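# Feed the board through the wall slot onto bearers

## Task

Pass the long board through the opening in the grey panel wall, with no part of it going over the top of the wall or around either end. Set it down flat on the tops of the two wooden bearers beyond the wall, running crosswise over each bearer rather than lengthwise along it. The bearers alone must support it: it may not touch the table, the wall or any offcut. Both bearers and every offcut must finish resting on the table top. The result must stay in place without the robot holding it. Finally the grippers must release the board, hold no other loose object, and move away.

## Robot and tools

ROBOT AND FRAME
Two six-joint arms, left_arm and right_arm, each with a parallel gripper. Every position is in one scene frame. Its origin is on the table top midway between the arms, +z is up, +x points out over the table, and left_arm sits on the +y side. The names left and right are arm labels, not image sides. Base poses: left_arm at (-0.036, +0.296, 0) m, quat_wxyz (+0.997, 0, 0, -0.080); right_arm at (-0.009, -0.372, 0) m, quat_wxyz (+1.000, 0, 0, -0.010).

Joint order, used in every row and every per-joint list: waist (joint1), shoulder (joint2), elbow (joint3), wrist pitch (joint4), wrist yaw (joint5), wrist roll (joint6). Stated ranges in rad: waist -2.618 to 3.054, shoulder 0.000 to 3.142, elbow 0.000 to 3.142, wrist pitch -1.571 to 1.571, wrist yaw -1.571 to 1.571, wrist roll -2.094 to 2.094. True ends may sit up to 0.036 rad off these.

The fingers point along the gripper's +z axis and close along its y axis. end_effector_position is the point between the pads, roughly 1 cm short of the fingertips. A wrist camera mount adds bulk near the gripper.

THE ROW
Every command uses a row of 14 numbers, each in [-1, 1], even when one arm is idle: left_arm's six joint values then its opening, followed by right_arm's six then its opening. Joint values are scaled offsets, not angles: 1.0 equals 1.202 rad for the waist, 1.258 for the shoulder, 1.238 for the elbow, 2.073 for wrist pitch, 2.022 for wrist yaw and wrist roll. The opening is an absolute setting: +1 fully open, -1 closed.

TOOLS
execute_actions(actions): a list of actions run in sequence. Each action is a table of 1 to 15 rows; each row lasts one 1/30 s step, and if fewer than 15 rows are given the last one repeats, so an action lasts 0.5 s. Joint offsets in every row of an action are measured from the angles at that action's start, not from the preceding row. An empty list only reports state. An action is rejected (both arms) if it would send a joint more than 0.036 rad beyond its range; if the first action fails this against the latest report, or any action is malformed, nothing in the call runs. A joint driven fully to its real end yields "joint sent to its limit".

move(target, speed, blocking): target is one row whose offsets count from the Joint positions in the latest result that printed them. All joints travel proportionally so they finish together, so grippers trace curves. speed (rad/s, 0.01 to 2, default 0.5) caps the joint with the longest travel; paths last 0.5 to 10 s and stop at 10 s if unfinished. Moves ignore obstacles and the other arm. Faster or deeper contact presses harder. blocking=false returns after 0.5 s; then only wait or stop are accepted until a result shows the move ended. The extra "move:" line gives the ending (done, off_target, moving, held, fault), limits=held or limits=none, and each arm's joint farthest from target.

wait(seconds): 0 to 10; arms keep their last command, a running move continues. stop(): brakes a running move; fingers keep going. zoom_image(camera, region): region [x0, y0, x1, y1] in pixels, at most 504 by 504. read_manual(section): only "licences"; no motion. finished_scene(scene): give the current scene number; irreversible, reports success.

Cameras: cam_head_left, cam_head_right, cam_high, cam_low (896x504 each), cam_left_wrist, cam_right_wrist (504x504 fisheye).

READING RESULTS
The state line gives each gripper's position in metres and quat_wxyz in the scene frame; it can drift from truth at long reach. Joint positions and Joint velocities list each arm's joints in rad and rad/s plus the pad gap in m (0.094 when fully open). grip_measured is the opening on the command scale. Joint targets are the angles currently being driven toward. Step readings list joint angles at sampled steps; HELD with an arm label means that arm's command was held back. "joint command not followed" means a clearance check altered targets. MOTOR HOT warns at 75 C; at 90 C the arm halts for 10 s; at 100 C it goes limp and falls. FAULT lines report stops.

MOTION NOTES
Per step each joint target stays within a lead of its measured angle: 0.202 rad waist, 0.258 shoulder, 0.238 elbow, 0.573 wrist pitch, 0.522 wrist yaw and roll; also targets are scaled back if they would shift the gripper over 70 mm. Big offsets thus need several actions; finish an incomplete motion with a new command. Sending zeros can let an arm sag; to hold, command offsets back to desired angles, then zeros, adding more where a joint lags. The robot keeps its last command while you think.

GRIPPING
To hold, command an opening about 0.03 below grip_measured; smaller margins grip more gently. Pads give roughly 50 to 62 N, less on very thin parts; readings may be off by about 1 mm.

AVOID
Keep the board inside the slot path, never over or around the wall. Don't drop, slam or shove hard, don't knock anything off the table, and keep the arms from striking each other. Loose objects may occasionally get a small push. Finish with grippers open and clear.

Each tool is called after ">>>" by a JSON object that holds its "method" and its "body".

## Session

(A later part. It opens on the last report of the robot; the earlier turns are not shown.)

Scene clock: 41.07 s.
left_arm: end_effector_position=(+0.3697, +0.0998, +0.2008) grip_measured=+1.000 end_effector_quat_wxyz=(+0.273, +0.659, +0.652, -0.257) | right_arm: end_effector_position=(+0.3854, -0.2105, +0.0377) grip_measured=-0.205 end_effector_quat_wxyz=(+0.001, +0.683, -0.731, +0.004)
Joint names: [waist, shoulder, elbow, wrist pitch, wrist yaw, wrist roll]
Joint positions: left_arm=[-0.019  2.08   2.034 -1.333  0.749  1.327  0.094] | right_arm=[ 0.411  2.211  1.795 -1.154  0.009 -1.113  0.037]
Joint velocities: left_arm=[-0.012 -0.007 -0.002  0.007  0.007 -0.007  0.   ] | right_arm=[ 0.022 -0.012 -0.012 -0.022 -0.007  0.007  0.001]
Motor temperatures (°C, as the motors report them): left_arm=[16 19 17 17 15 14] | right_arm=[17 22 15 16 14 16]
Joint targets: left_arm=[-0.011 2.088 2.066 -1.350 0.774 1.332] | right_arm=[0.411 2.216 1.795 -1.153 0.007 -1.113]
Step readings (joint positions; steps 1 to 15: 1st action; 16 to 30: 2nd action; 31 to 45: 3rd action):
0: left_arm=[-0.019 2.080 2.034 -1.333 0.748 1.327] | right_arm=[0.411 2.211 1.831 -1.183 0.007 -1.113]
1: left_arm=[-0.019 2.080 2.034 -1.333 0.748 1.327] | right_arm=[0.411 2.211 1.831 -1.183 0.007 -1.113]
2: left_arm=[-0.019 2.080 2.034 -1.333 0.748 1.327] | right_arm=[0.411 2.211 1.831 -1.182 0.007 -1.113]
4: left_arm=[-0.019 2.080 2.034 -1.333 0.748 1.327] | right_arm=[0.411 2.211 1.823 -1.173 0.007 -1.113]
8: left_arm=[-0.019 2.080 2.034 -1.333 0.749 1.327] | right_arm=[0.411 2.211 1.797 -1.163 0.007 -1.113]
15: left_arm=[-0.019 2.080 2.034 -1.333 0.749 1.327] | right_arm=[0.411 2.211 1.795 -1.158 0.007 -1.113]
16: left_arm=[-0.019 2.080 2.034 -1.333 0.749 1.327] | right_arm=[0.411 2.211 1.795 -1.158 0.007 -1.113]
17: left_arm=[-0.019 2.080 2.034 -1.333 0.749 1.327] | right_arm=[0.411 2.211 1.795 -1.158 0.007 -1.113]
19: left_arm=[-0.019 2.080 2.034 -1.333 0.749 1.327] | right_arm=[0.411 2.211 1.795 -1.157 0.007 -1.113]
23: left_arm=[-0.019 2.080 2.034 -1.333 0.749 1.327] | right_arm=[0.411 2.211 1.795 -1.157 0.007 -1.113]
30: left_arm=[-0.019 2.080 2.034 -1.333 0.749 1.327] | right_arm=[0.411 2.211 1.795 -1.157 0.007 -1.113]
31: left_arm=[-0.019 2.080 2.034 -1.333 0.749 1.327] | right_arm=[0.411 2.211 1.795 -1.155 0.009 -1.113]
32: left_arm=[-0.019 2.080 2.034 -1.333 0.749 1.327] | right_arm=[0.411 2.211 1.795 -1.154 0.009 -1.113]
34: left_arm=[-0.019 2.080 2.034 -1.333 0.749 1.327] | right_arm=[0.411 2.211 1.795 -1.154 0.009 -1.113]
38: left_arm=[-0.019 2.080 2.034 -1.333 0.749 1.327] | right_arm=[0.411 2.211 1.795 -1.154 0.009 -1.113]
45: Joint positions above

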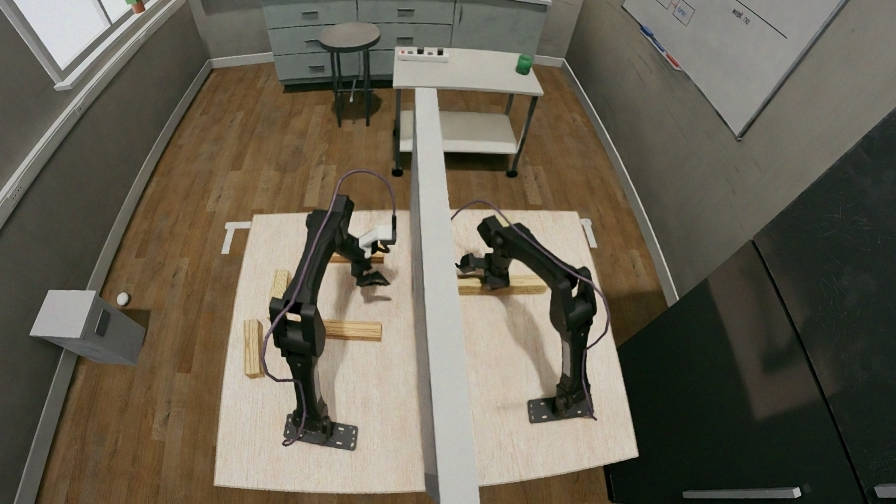

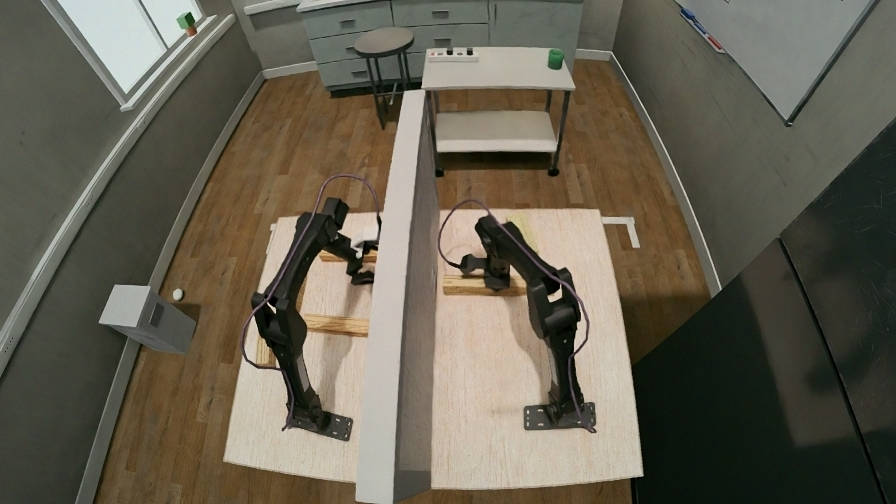

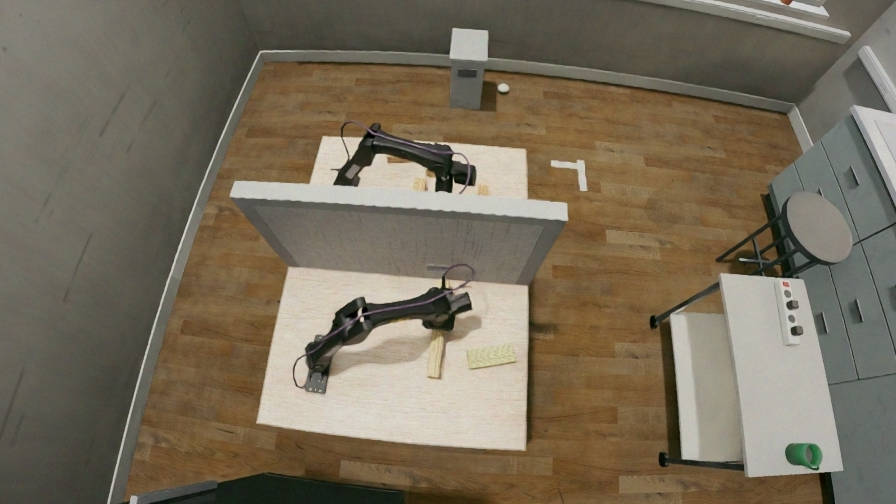

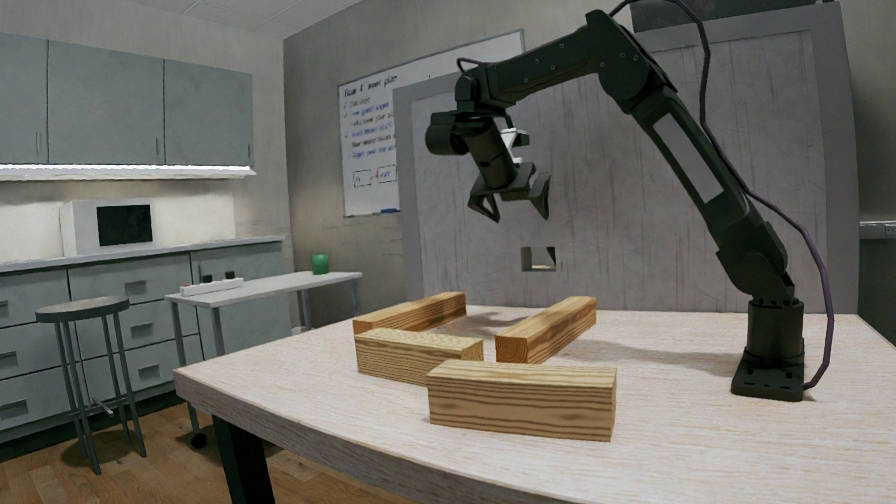

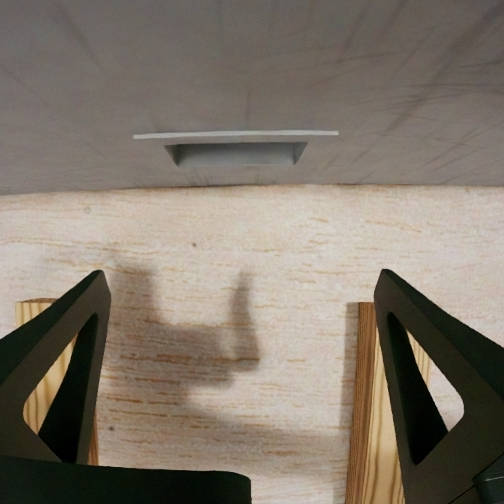

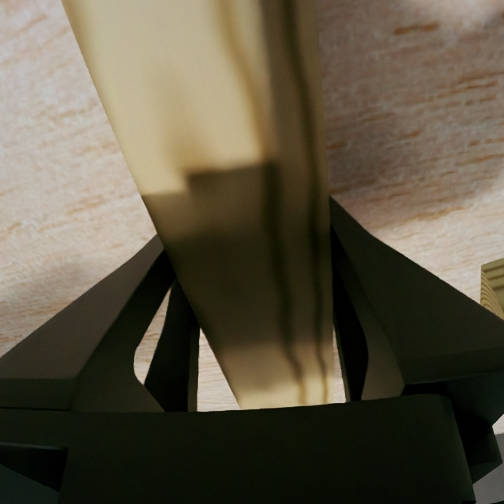

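>>> {"method": "move", "body": {"target": [0.0067, 0.0064, 0.0258, -0.0082, 0.0124, 0.0025, 1, 0.0378, -0.3780, -0.4877, 0.2878, 0.0990, -0.0389, -0.24], "speed": 0.4}}

Scene clock: 44.47 s.
left_arm: end_effector_position=(+0.3697, +0.0998, +0.2009) grip_measured=+1.000 end_effector_quat_wxyz=(+0.273, +0.659, +0.652, -0.257) | right_arm: end_effector_position=(+0.3737, -0.2343, +0.0670) grip_measured=-0.205 end_effector_quat_wxyz=(-0.146, +0.692, -0.689, +0.159)
Joint names: [waist, shoulder, elbow, wrist pitch, wrist yaw, wrist roll]
Joint positions: left_arm=[-0.019  2.08   2.034 -1.333  0.749  1.327  0.094] | right_arm=[ 0.447  1.774  1.196 -0.599  0.19  -1.187  0.037]
Joint velocities: left_arm=[ 0.012  0.012 -0.007 -0.007  0.022 -0.022  0.   ] | right_arm=[-0.022 -0.012 -0.017 -0.007  0.066  0.022  0.001]
Motor temperatures (°C, as the motors report them): left_arm=[16 19 17 17 15 14] | right_arm=[17 23 15 16 14 16]
Joint targets: left_arm=[-0.011 2.088 2.066 -1.350 0.774 1.332] | right_arm=[0.456 1.735 1.191 -0.557 0.209 -1.192]
move: off_target (left_arm, right_arm); limits=none; left_arm: farthest joint: the elbow, 0.032 radians from its target (0.032 radians at the start); right_arm: farthest joint: the wrist pitch, 0.042 radians from its target (0.597 radians at the start)

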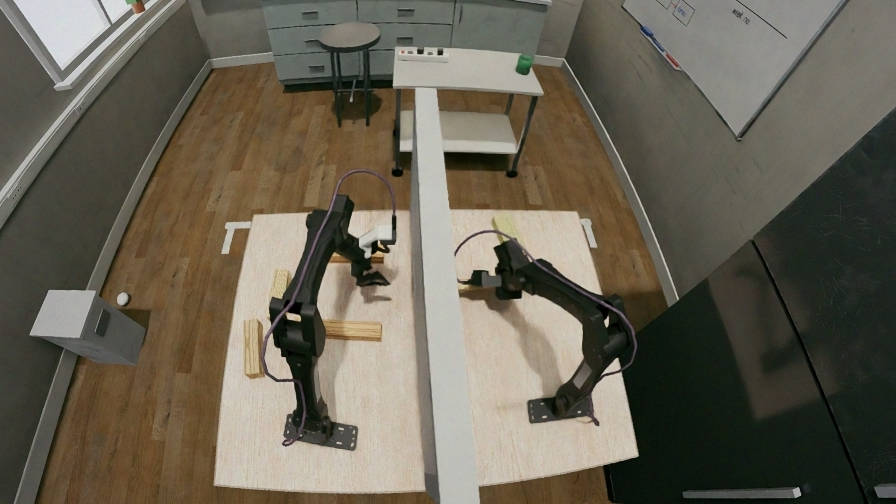

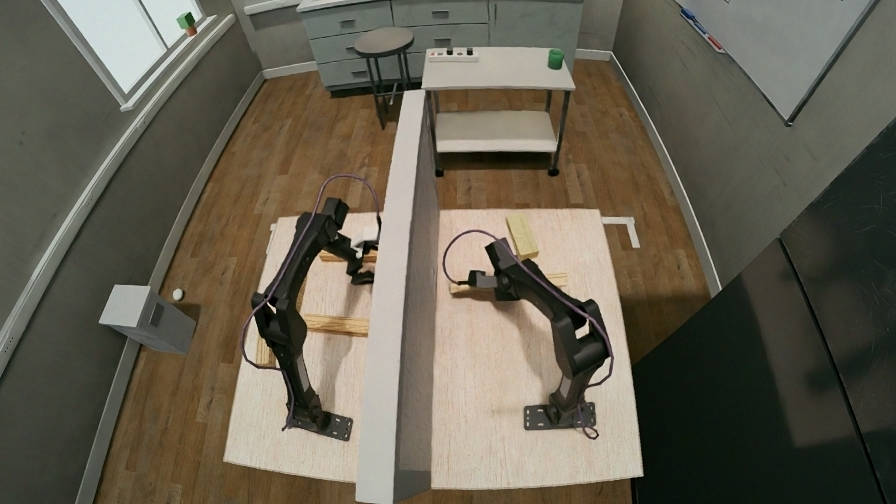

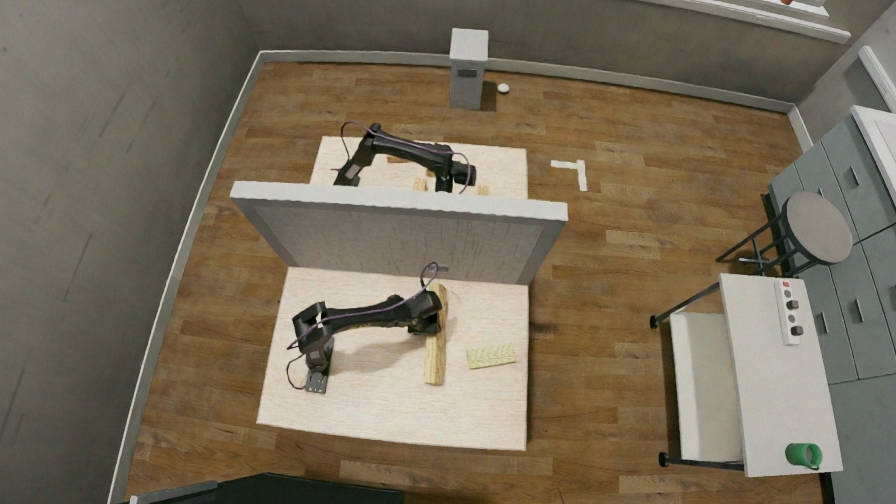

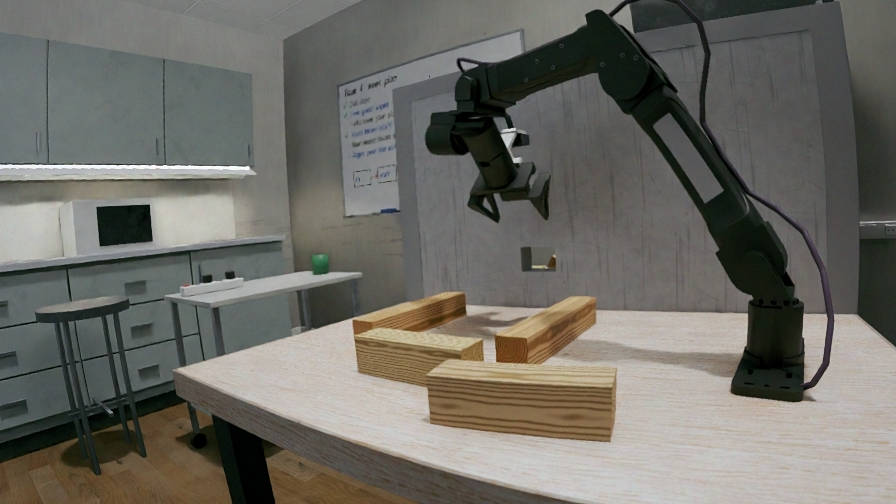

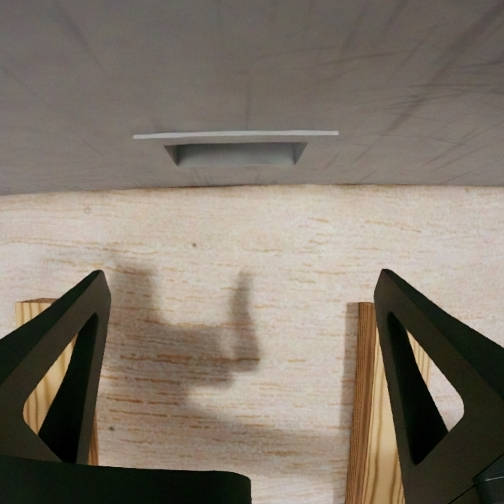

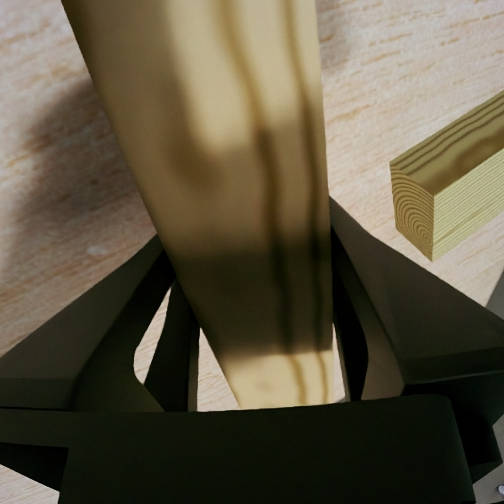

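>>> {"method": "execute_actions", "body": {"actions": []}}

Scene clock: 45.20 s.
left_arm: end_effector_position=(+0.3697, +0.0998, +0.2009) grip_measured=+1.000 end_effector_quat_wxyz=(+0.273, +0.659, +0.652, -0.257) | right_arm: end_effector_position=(+0.3737, -0.2343, +0.0670) grip_measured=-0.205 end_effector_quat_wxyz=(-0.146, +0.692, -0.689, +0.159)
Joint names: [waist, shoulder, elbow, wrist pitch, wrist yaw, wrist roll]
Joint positions: left_arm=[-0.019  2.08   2.034 -1.333  0.749  1.327  0.094] | right_arm=[ 0.447  1.774  1.196 -0.599  0.19  -1.187  0.037]
Joint velocities: left_arm=[ 0.002 -0.002 -0.017  0.022 -0.022 -0.007  0.   ] | right_arm=[-0.007 -0.007  0.002 -0.037 -0.037 -0.022 -0.001]
Motor temperatures (°C, as the motors report them): left_arm=[16 19 17 17 15 14] | right_arm=[17 23 15 16 14 16]
Joint targets: left_arm=[-0.011 2.088 2.066 -1.350 0.774 1.332] | right_arm=[0.456 1.735 1.191 -0.558 0.209 -1.191]

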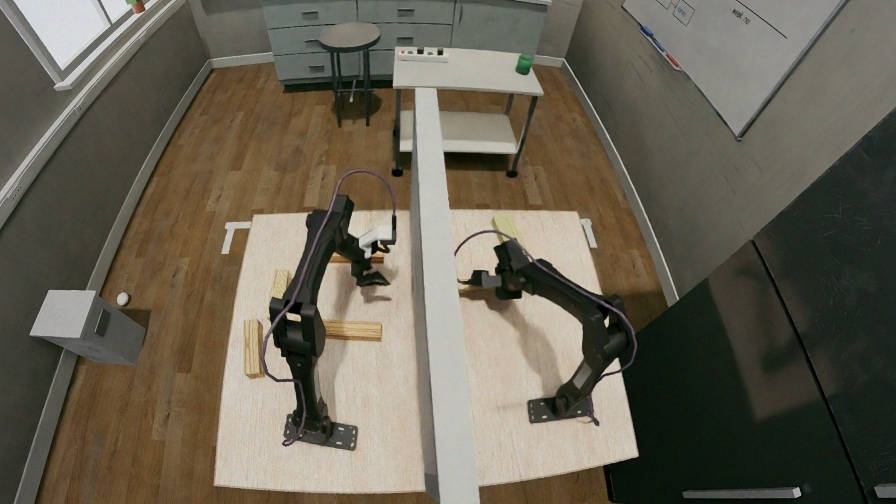

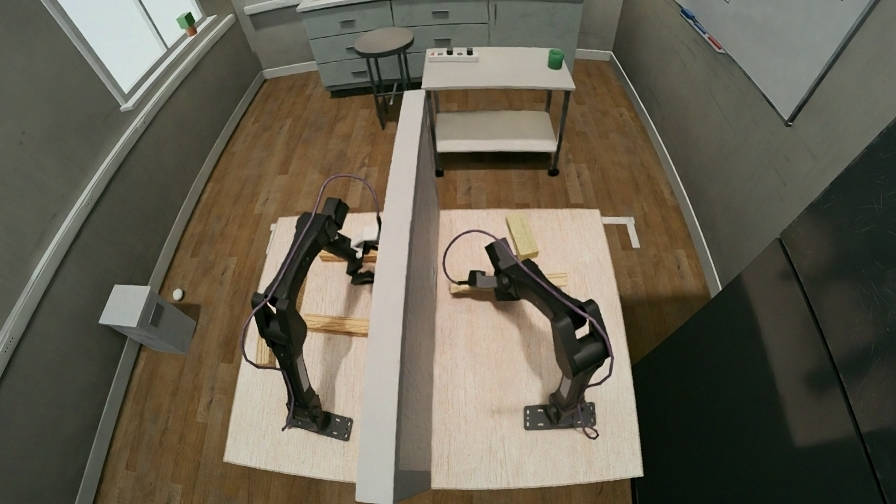

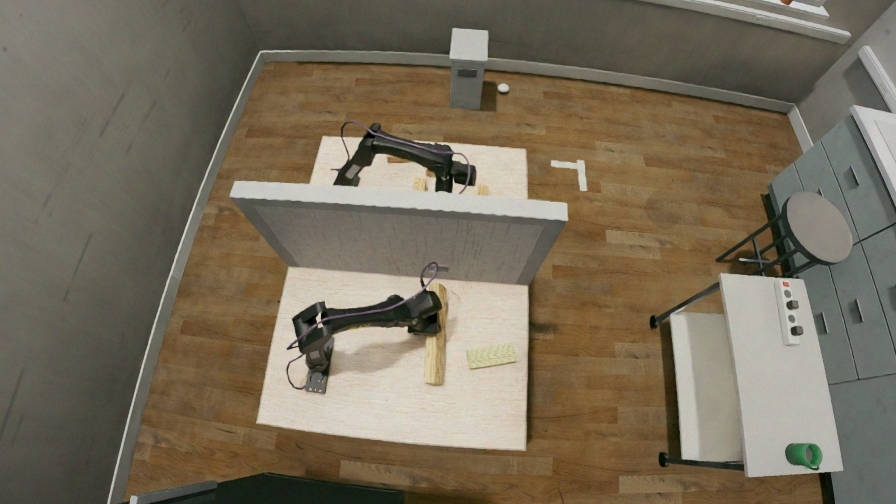

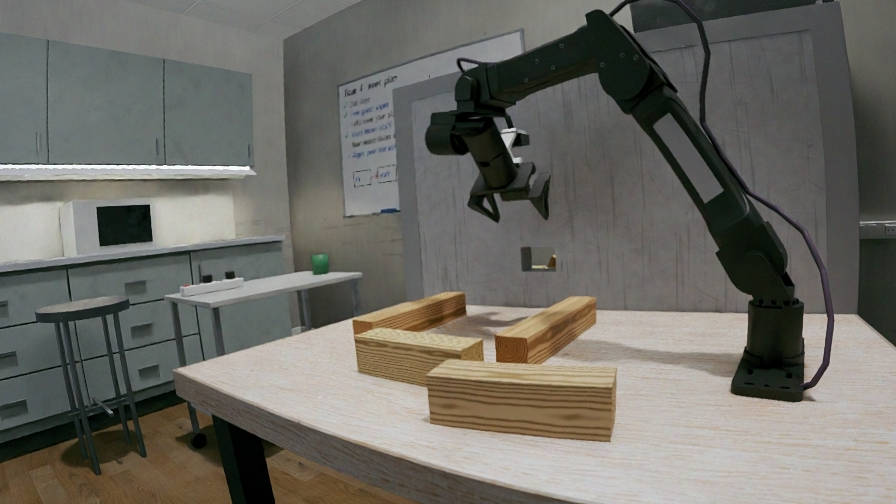

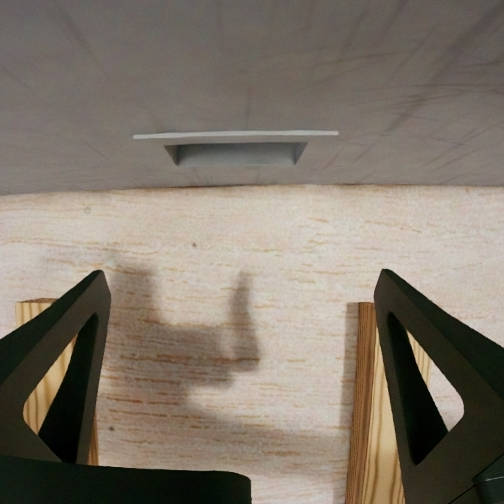

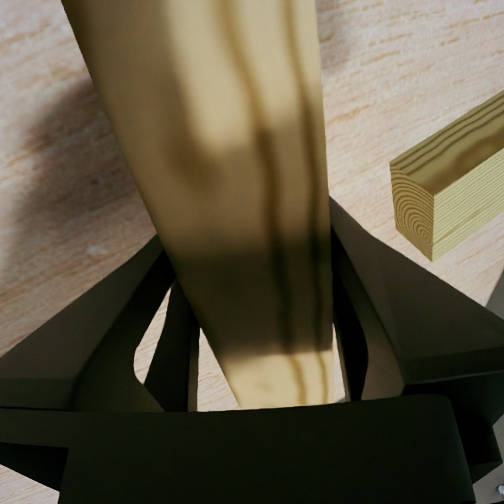

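>>> {"method": "move", "body": {"target": [0.0067,0.0064,0.0258,-0.0082,0.0124,-0.99,1, -0.0724,0.2746,0.4704,-0.2888,-0.0969,-0.0218,-0.24], "speed": 1.0}}

Scene clock: 57.13 s.
left_arm: end_effector_position=(+0.3681, +0.0988, +0.2018) grip_measured=+1.000 end_effector_quat_wxyz=(-0.074, -0.193, +0.905, -0.371) | right_arm: end_effector_position=(+0.3738, -0.2339, +0.0569) grip_measured=-0.205 end_effector_quat_wxyz=(+0.004, +0.708, -0.706, +0.003)
Joint names: [waist, shoulder, elbow, wrist pitch, wrist yaw, wrist roll]
Joint positions: left_arm=[-0.019  2.08   2.034 -1.339  0.759 -0.674  0.094] | right_arm=[ 0.369  2.125  1.734 -1.186  0.009 -1.225  0.037]
Joint velocities: left_arm=[-0.002  0.012  0.012 -0.022 -0.022  0.007  0.   ] | right_arm=[-0.002  0.007 -0.012  0.051  0.037 -0.022  0.   ]
Motor temperatures (°C, as the motors report them): left_arm=[16 20 18 17 15 14] | right_arm=[17 24 16 17 14 16]
Joint targets: left_arm=[-0.011 2.088 2.066 -1.350 0.775 -0.675] | right_arm=[0.360 2.120 1.779 -1.198 -0.006 -1.232]
move: off_target (left_arm, right_arm); limits=none; left_arm: farthest joint: the elbow, 0.032 radians from its target (0.032 radians at the start); right_arm: farthest joint: the elbow, 0.044 radians from its target (0.582 radians at the start)

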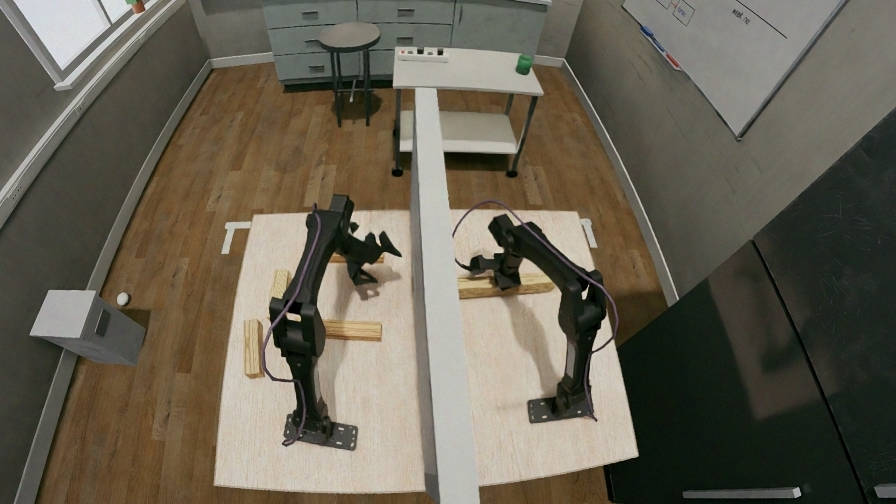

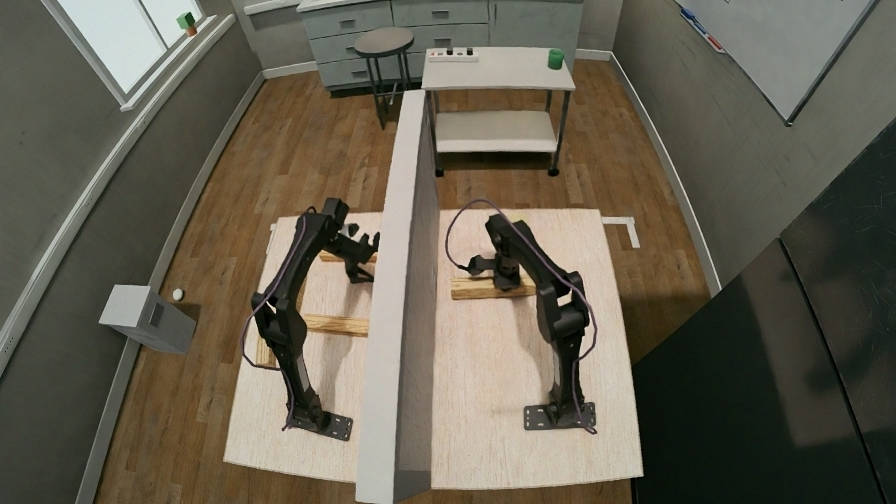

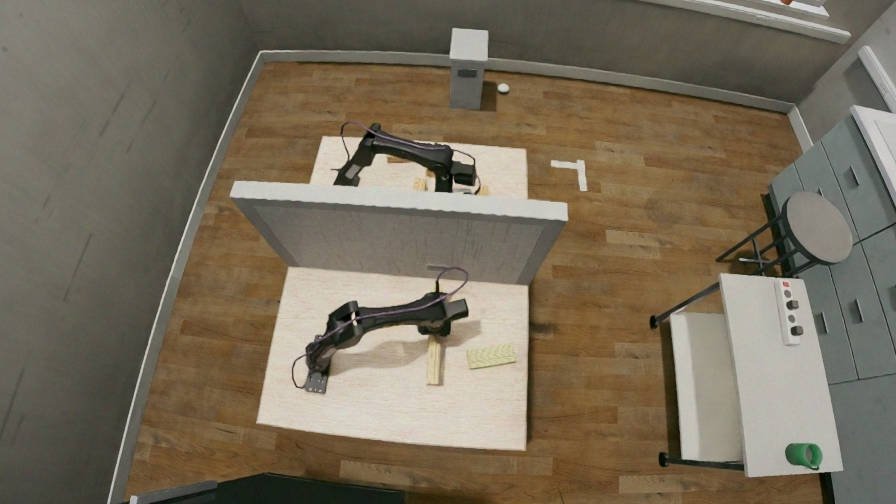

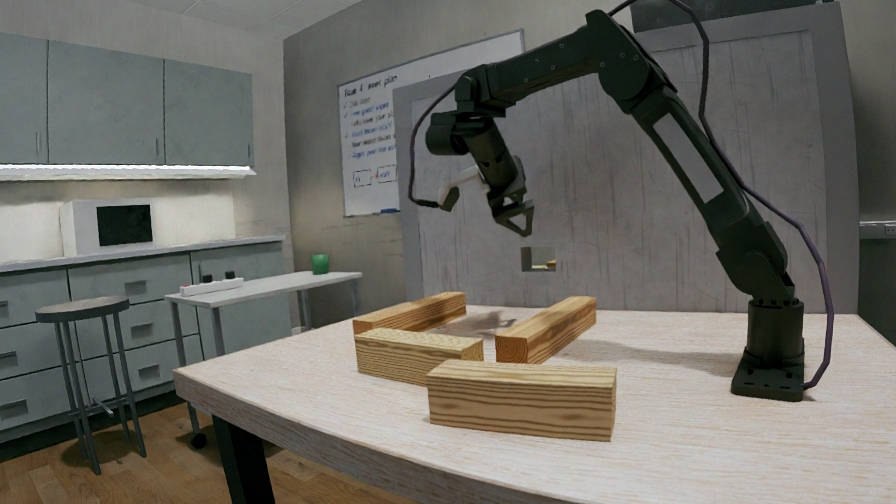

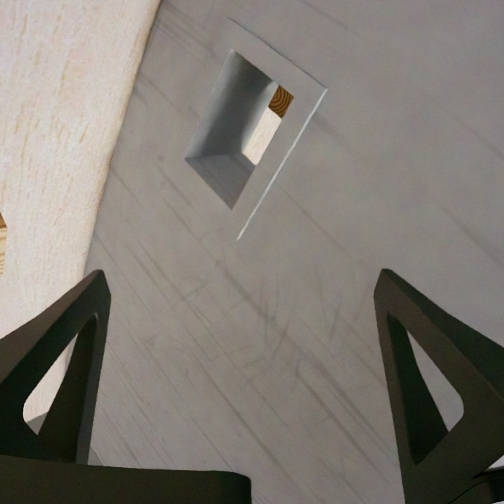

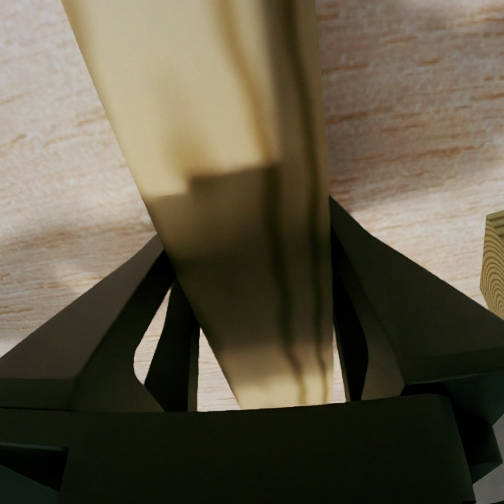

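>>> {"method": "move", "body": {"target": [-0.1845,0.1533,0.2311,-0.0603,-0.2141,-0.6528,1, -0.0075,0.0048,-0.0452,0.0357,-0.0074,-0.0035,-0.24], "speed": 0.9}}

Scene clock: 59.90 s.
left_arm: end_effector_position=(+0.3730, +0.0610, +0.1539) grip_measured=+1.000 end_effector_quat_wxyz=(+0.127, +0.692, -0.698, +0.134) | right_arm: end_effector_position=(+0.3756, -0.2333, +0.0413) grip_measured=-0.205 end_effector_quat_wxyz=(+0.001, +0.708, -0.706, +0.005)
Joint names: [waist, shoulder, elbow, wrist pitch, wrist yaw, wrist roll]
Joint positions: left_arm=[-0.237  2.26   2.288 -1.442  0.338 -1.988  0.094] | right_arm=[ 0.369  2.135  1.688 -1.12   0.009 -1.226  0.037]
Joint velocities: left_arm=[-0.002 -0.002  0.007 -0.007  0.037  0.037  0.   ] | right_arm=[-0.022  0.007 -0.007 -0.022 -0.007 -0.037  0.001]
Motor temperatures (°C, as the motors report them): left_arm=[16 20 18 17 15 14] | right_arm=[17 24 16 17 14 16]
Joint targets: left_arm=[-0.241 2.273 2.320 -1.464 0.326 -1.994] | right_arm=[0.360 2.131 1.678 -1.112 -0.005 -1.232]
move: off_target (left_arm); limits=none; left_arm: farthest joint: the elbow, 0.032 radians from its target (0.286 radians at the start); right_arm: farthest joint: the wrist yaw, 0.015 radians from its target (0.015 radians at the start)

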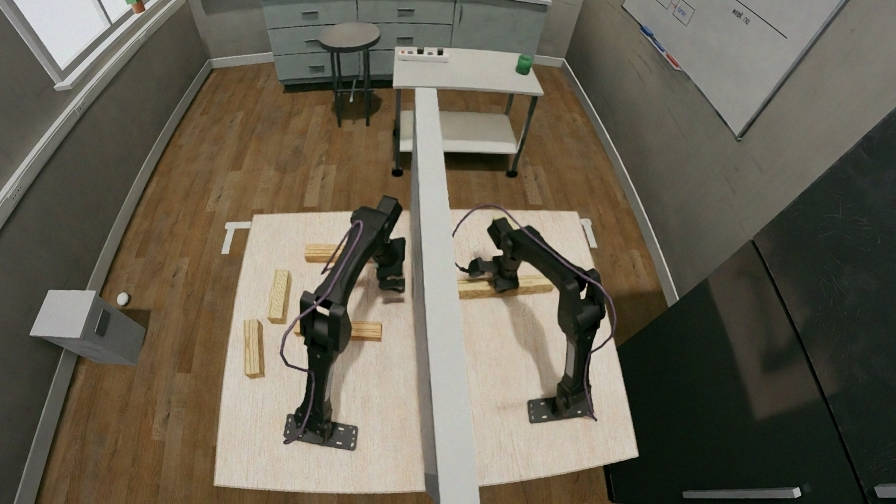

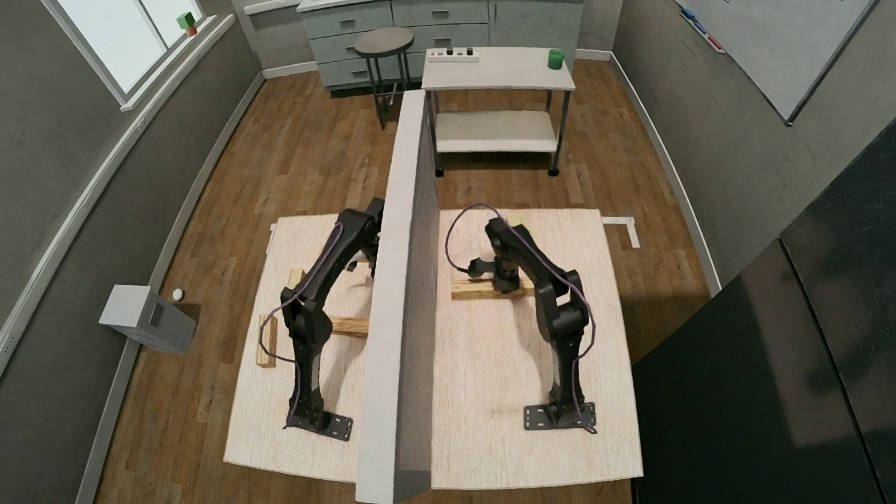

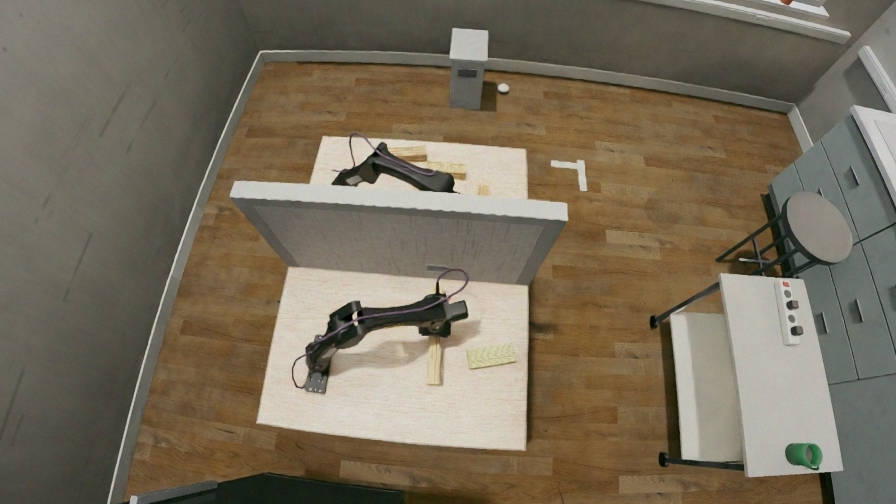

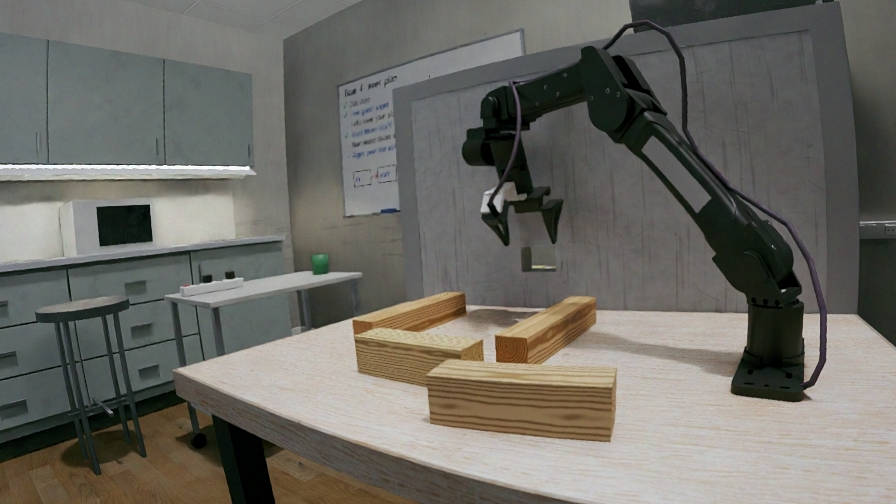

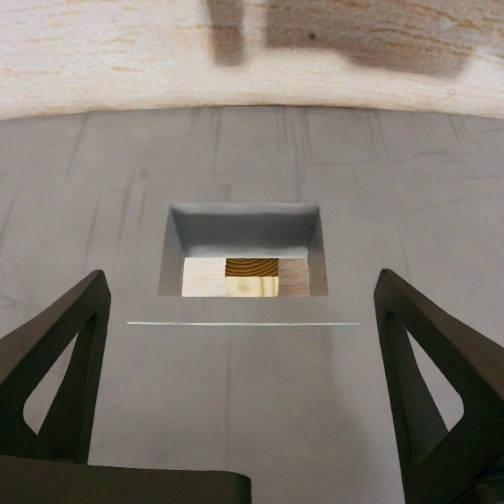

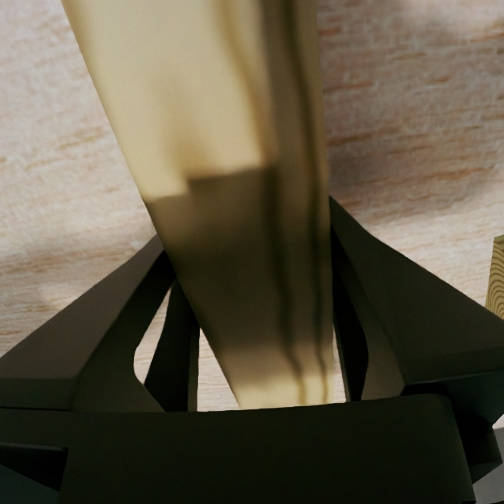

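>>> {"method": "move", "body": {"target": [-0.0033,0.0103,0.0258,-0.0106,-0.0059,-0.003,1, -0.0075,0.002,-0.0323,0.0215,-0.0069,-0.003,-0.24], "speed": 0.06}}

Scene clock: 61.17 s.
left_arm: end_effector_position=(+0.3729, +0.0611, +0.1539) grip_measured=+1.000 end_effector_quat_wxyz=(+0.127, +0.693, -0.697, +0.133) | right_arm: end_effector_position=(+0.3765, -0.2330, +0.0380) grip_measured=-0.205 end_effector_quat_wxyz=(-0.003, +0.708, -0.706, +0.006)
Joint names: [waist, shoulder, elbow, wrist pitch, wrist yaw, wrist roll]
Joint positions: left_arm=[-0.237  2.26   2.288 -1.443  0.337 -1.989  0.094] | right_arm=[ 0.369  2.135  1.674 -1.1    0.009 -1.226  0.037]
Joint velocities: left_arm=[-0.007  0.007 -0.002  0.022 -0.051  0.051  0.   ] | right_arm=[ 0.002 -0.007 -0.007  0.022  0.022 -0.051 -0.   ]
Motor temperatures (°C, as the motors report them): left_arm=[16 20 18 17 15 14] | right_arm=[17 24 16 17 14 16]
Joint targets: left_arm=[-0.241 2.273 2.320 -1.464 0.326 -1.994] | right_arm=[0.360 2.138 1.648 -1.076 -0.004 -1.232]
move: off_target (left_arm, right_arm); limits=none; left_arm: farthest joint: the elbow, 0.032 radians from its target (0.032 radians at the start); right_arm: farthest joint: the elbow, 0.026 radians from its target (0.040 radians at the start)

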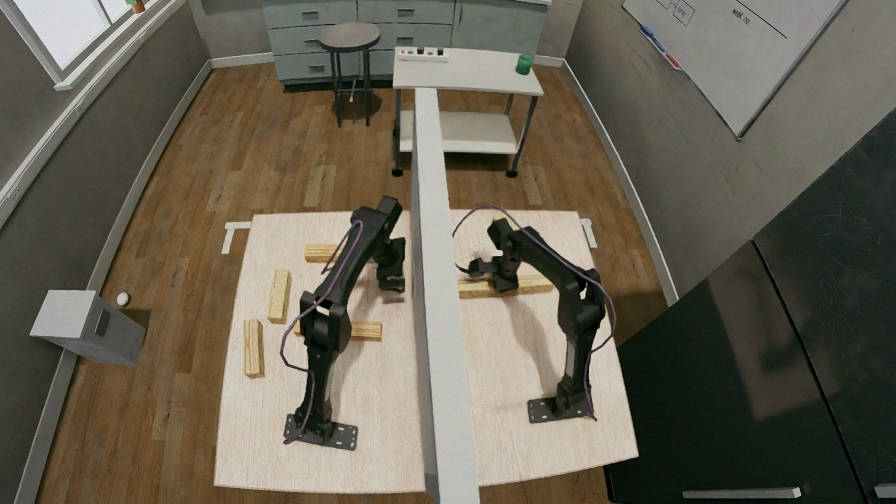

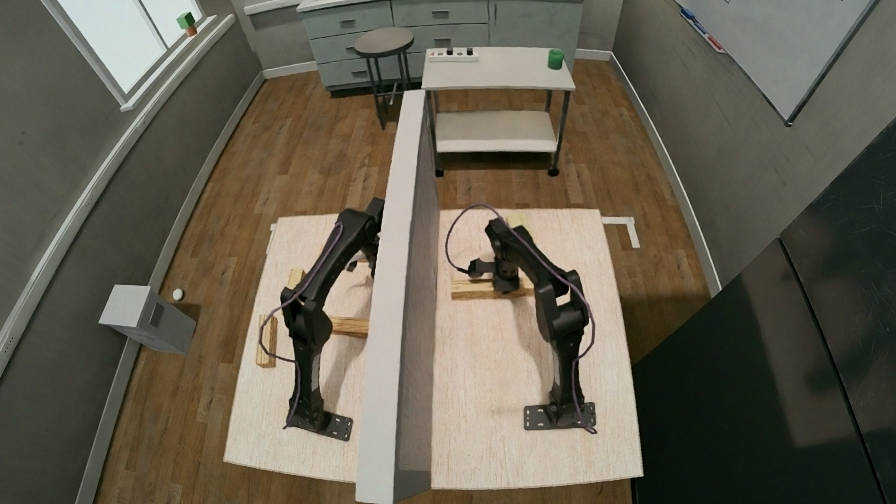

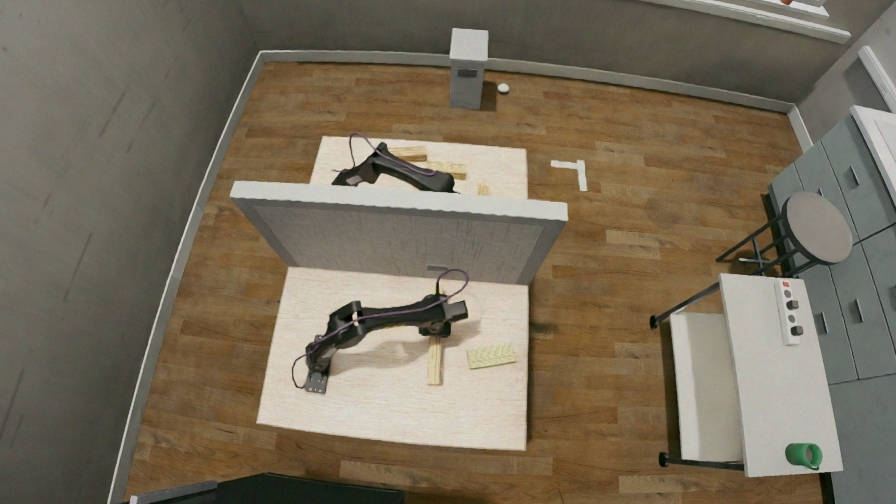

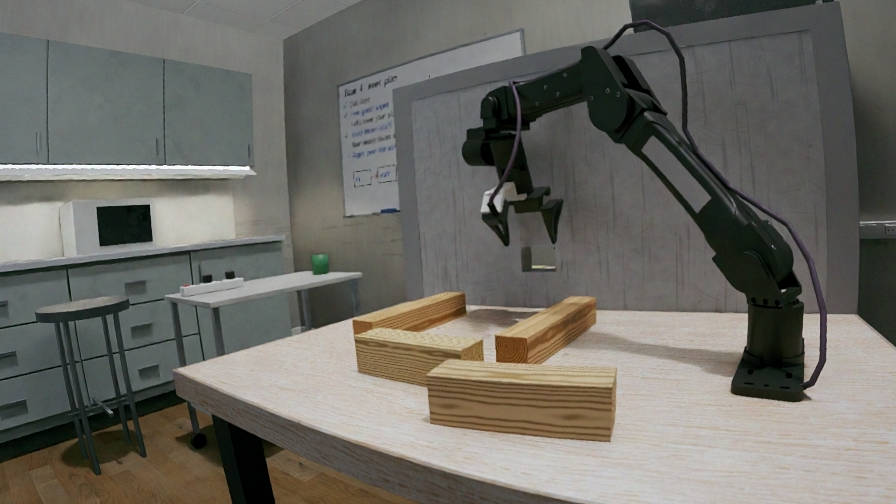

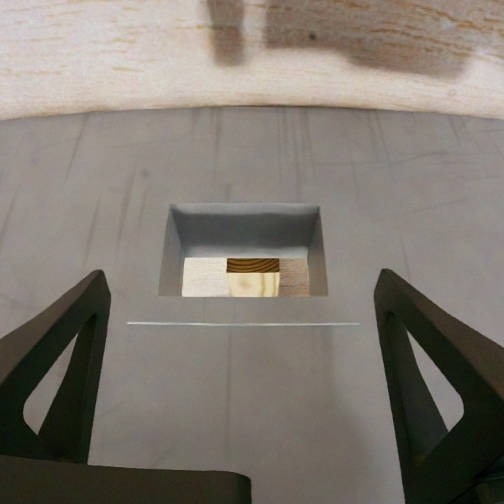

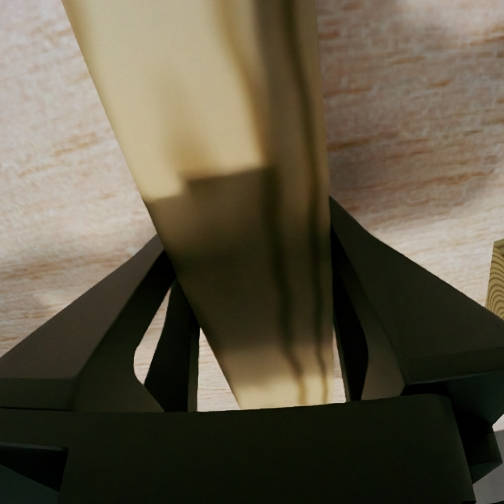

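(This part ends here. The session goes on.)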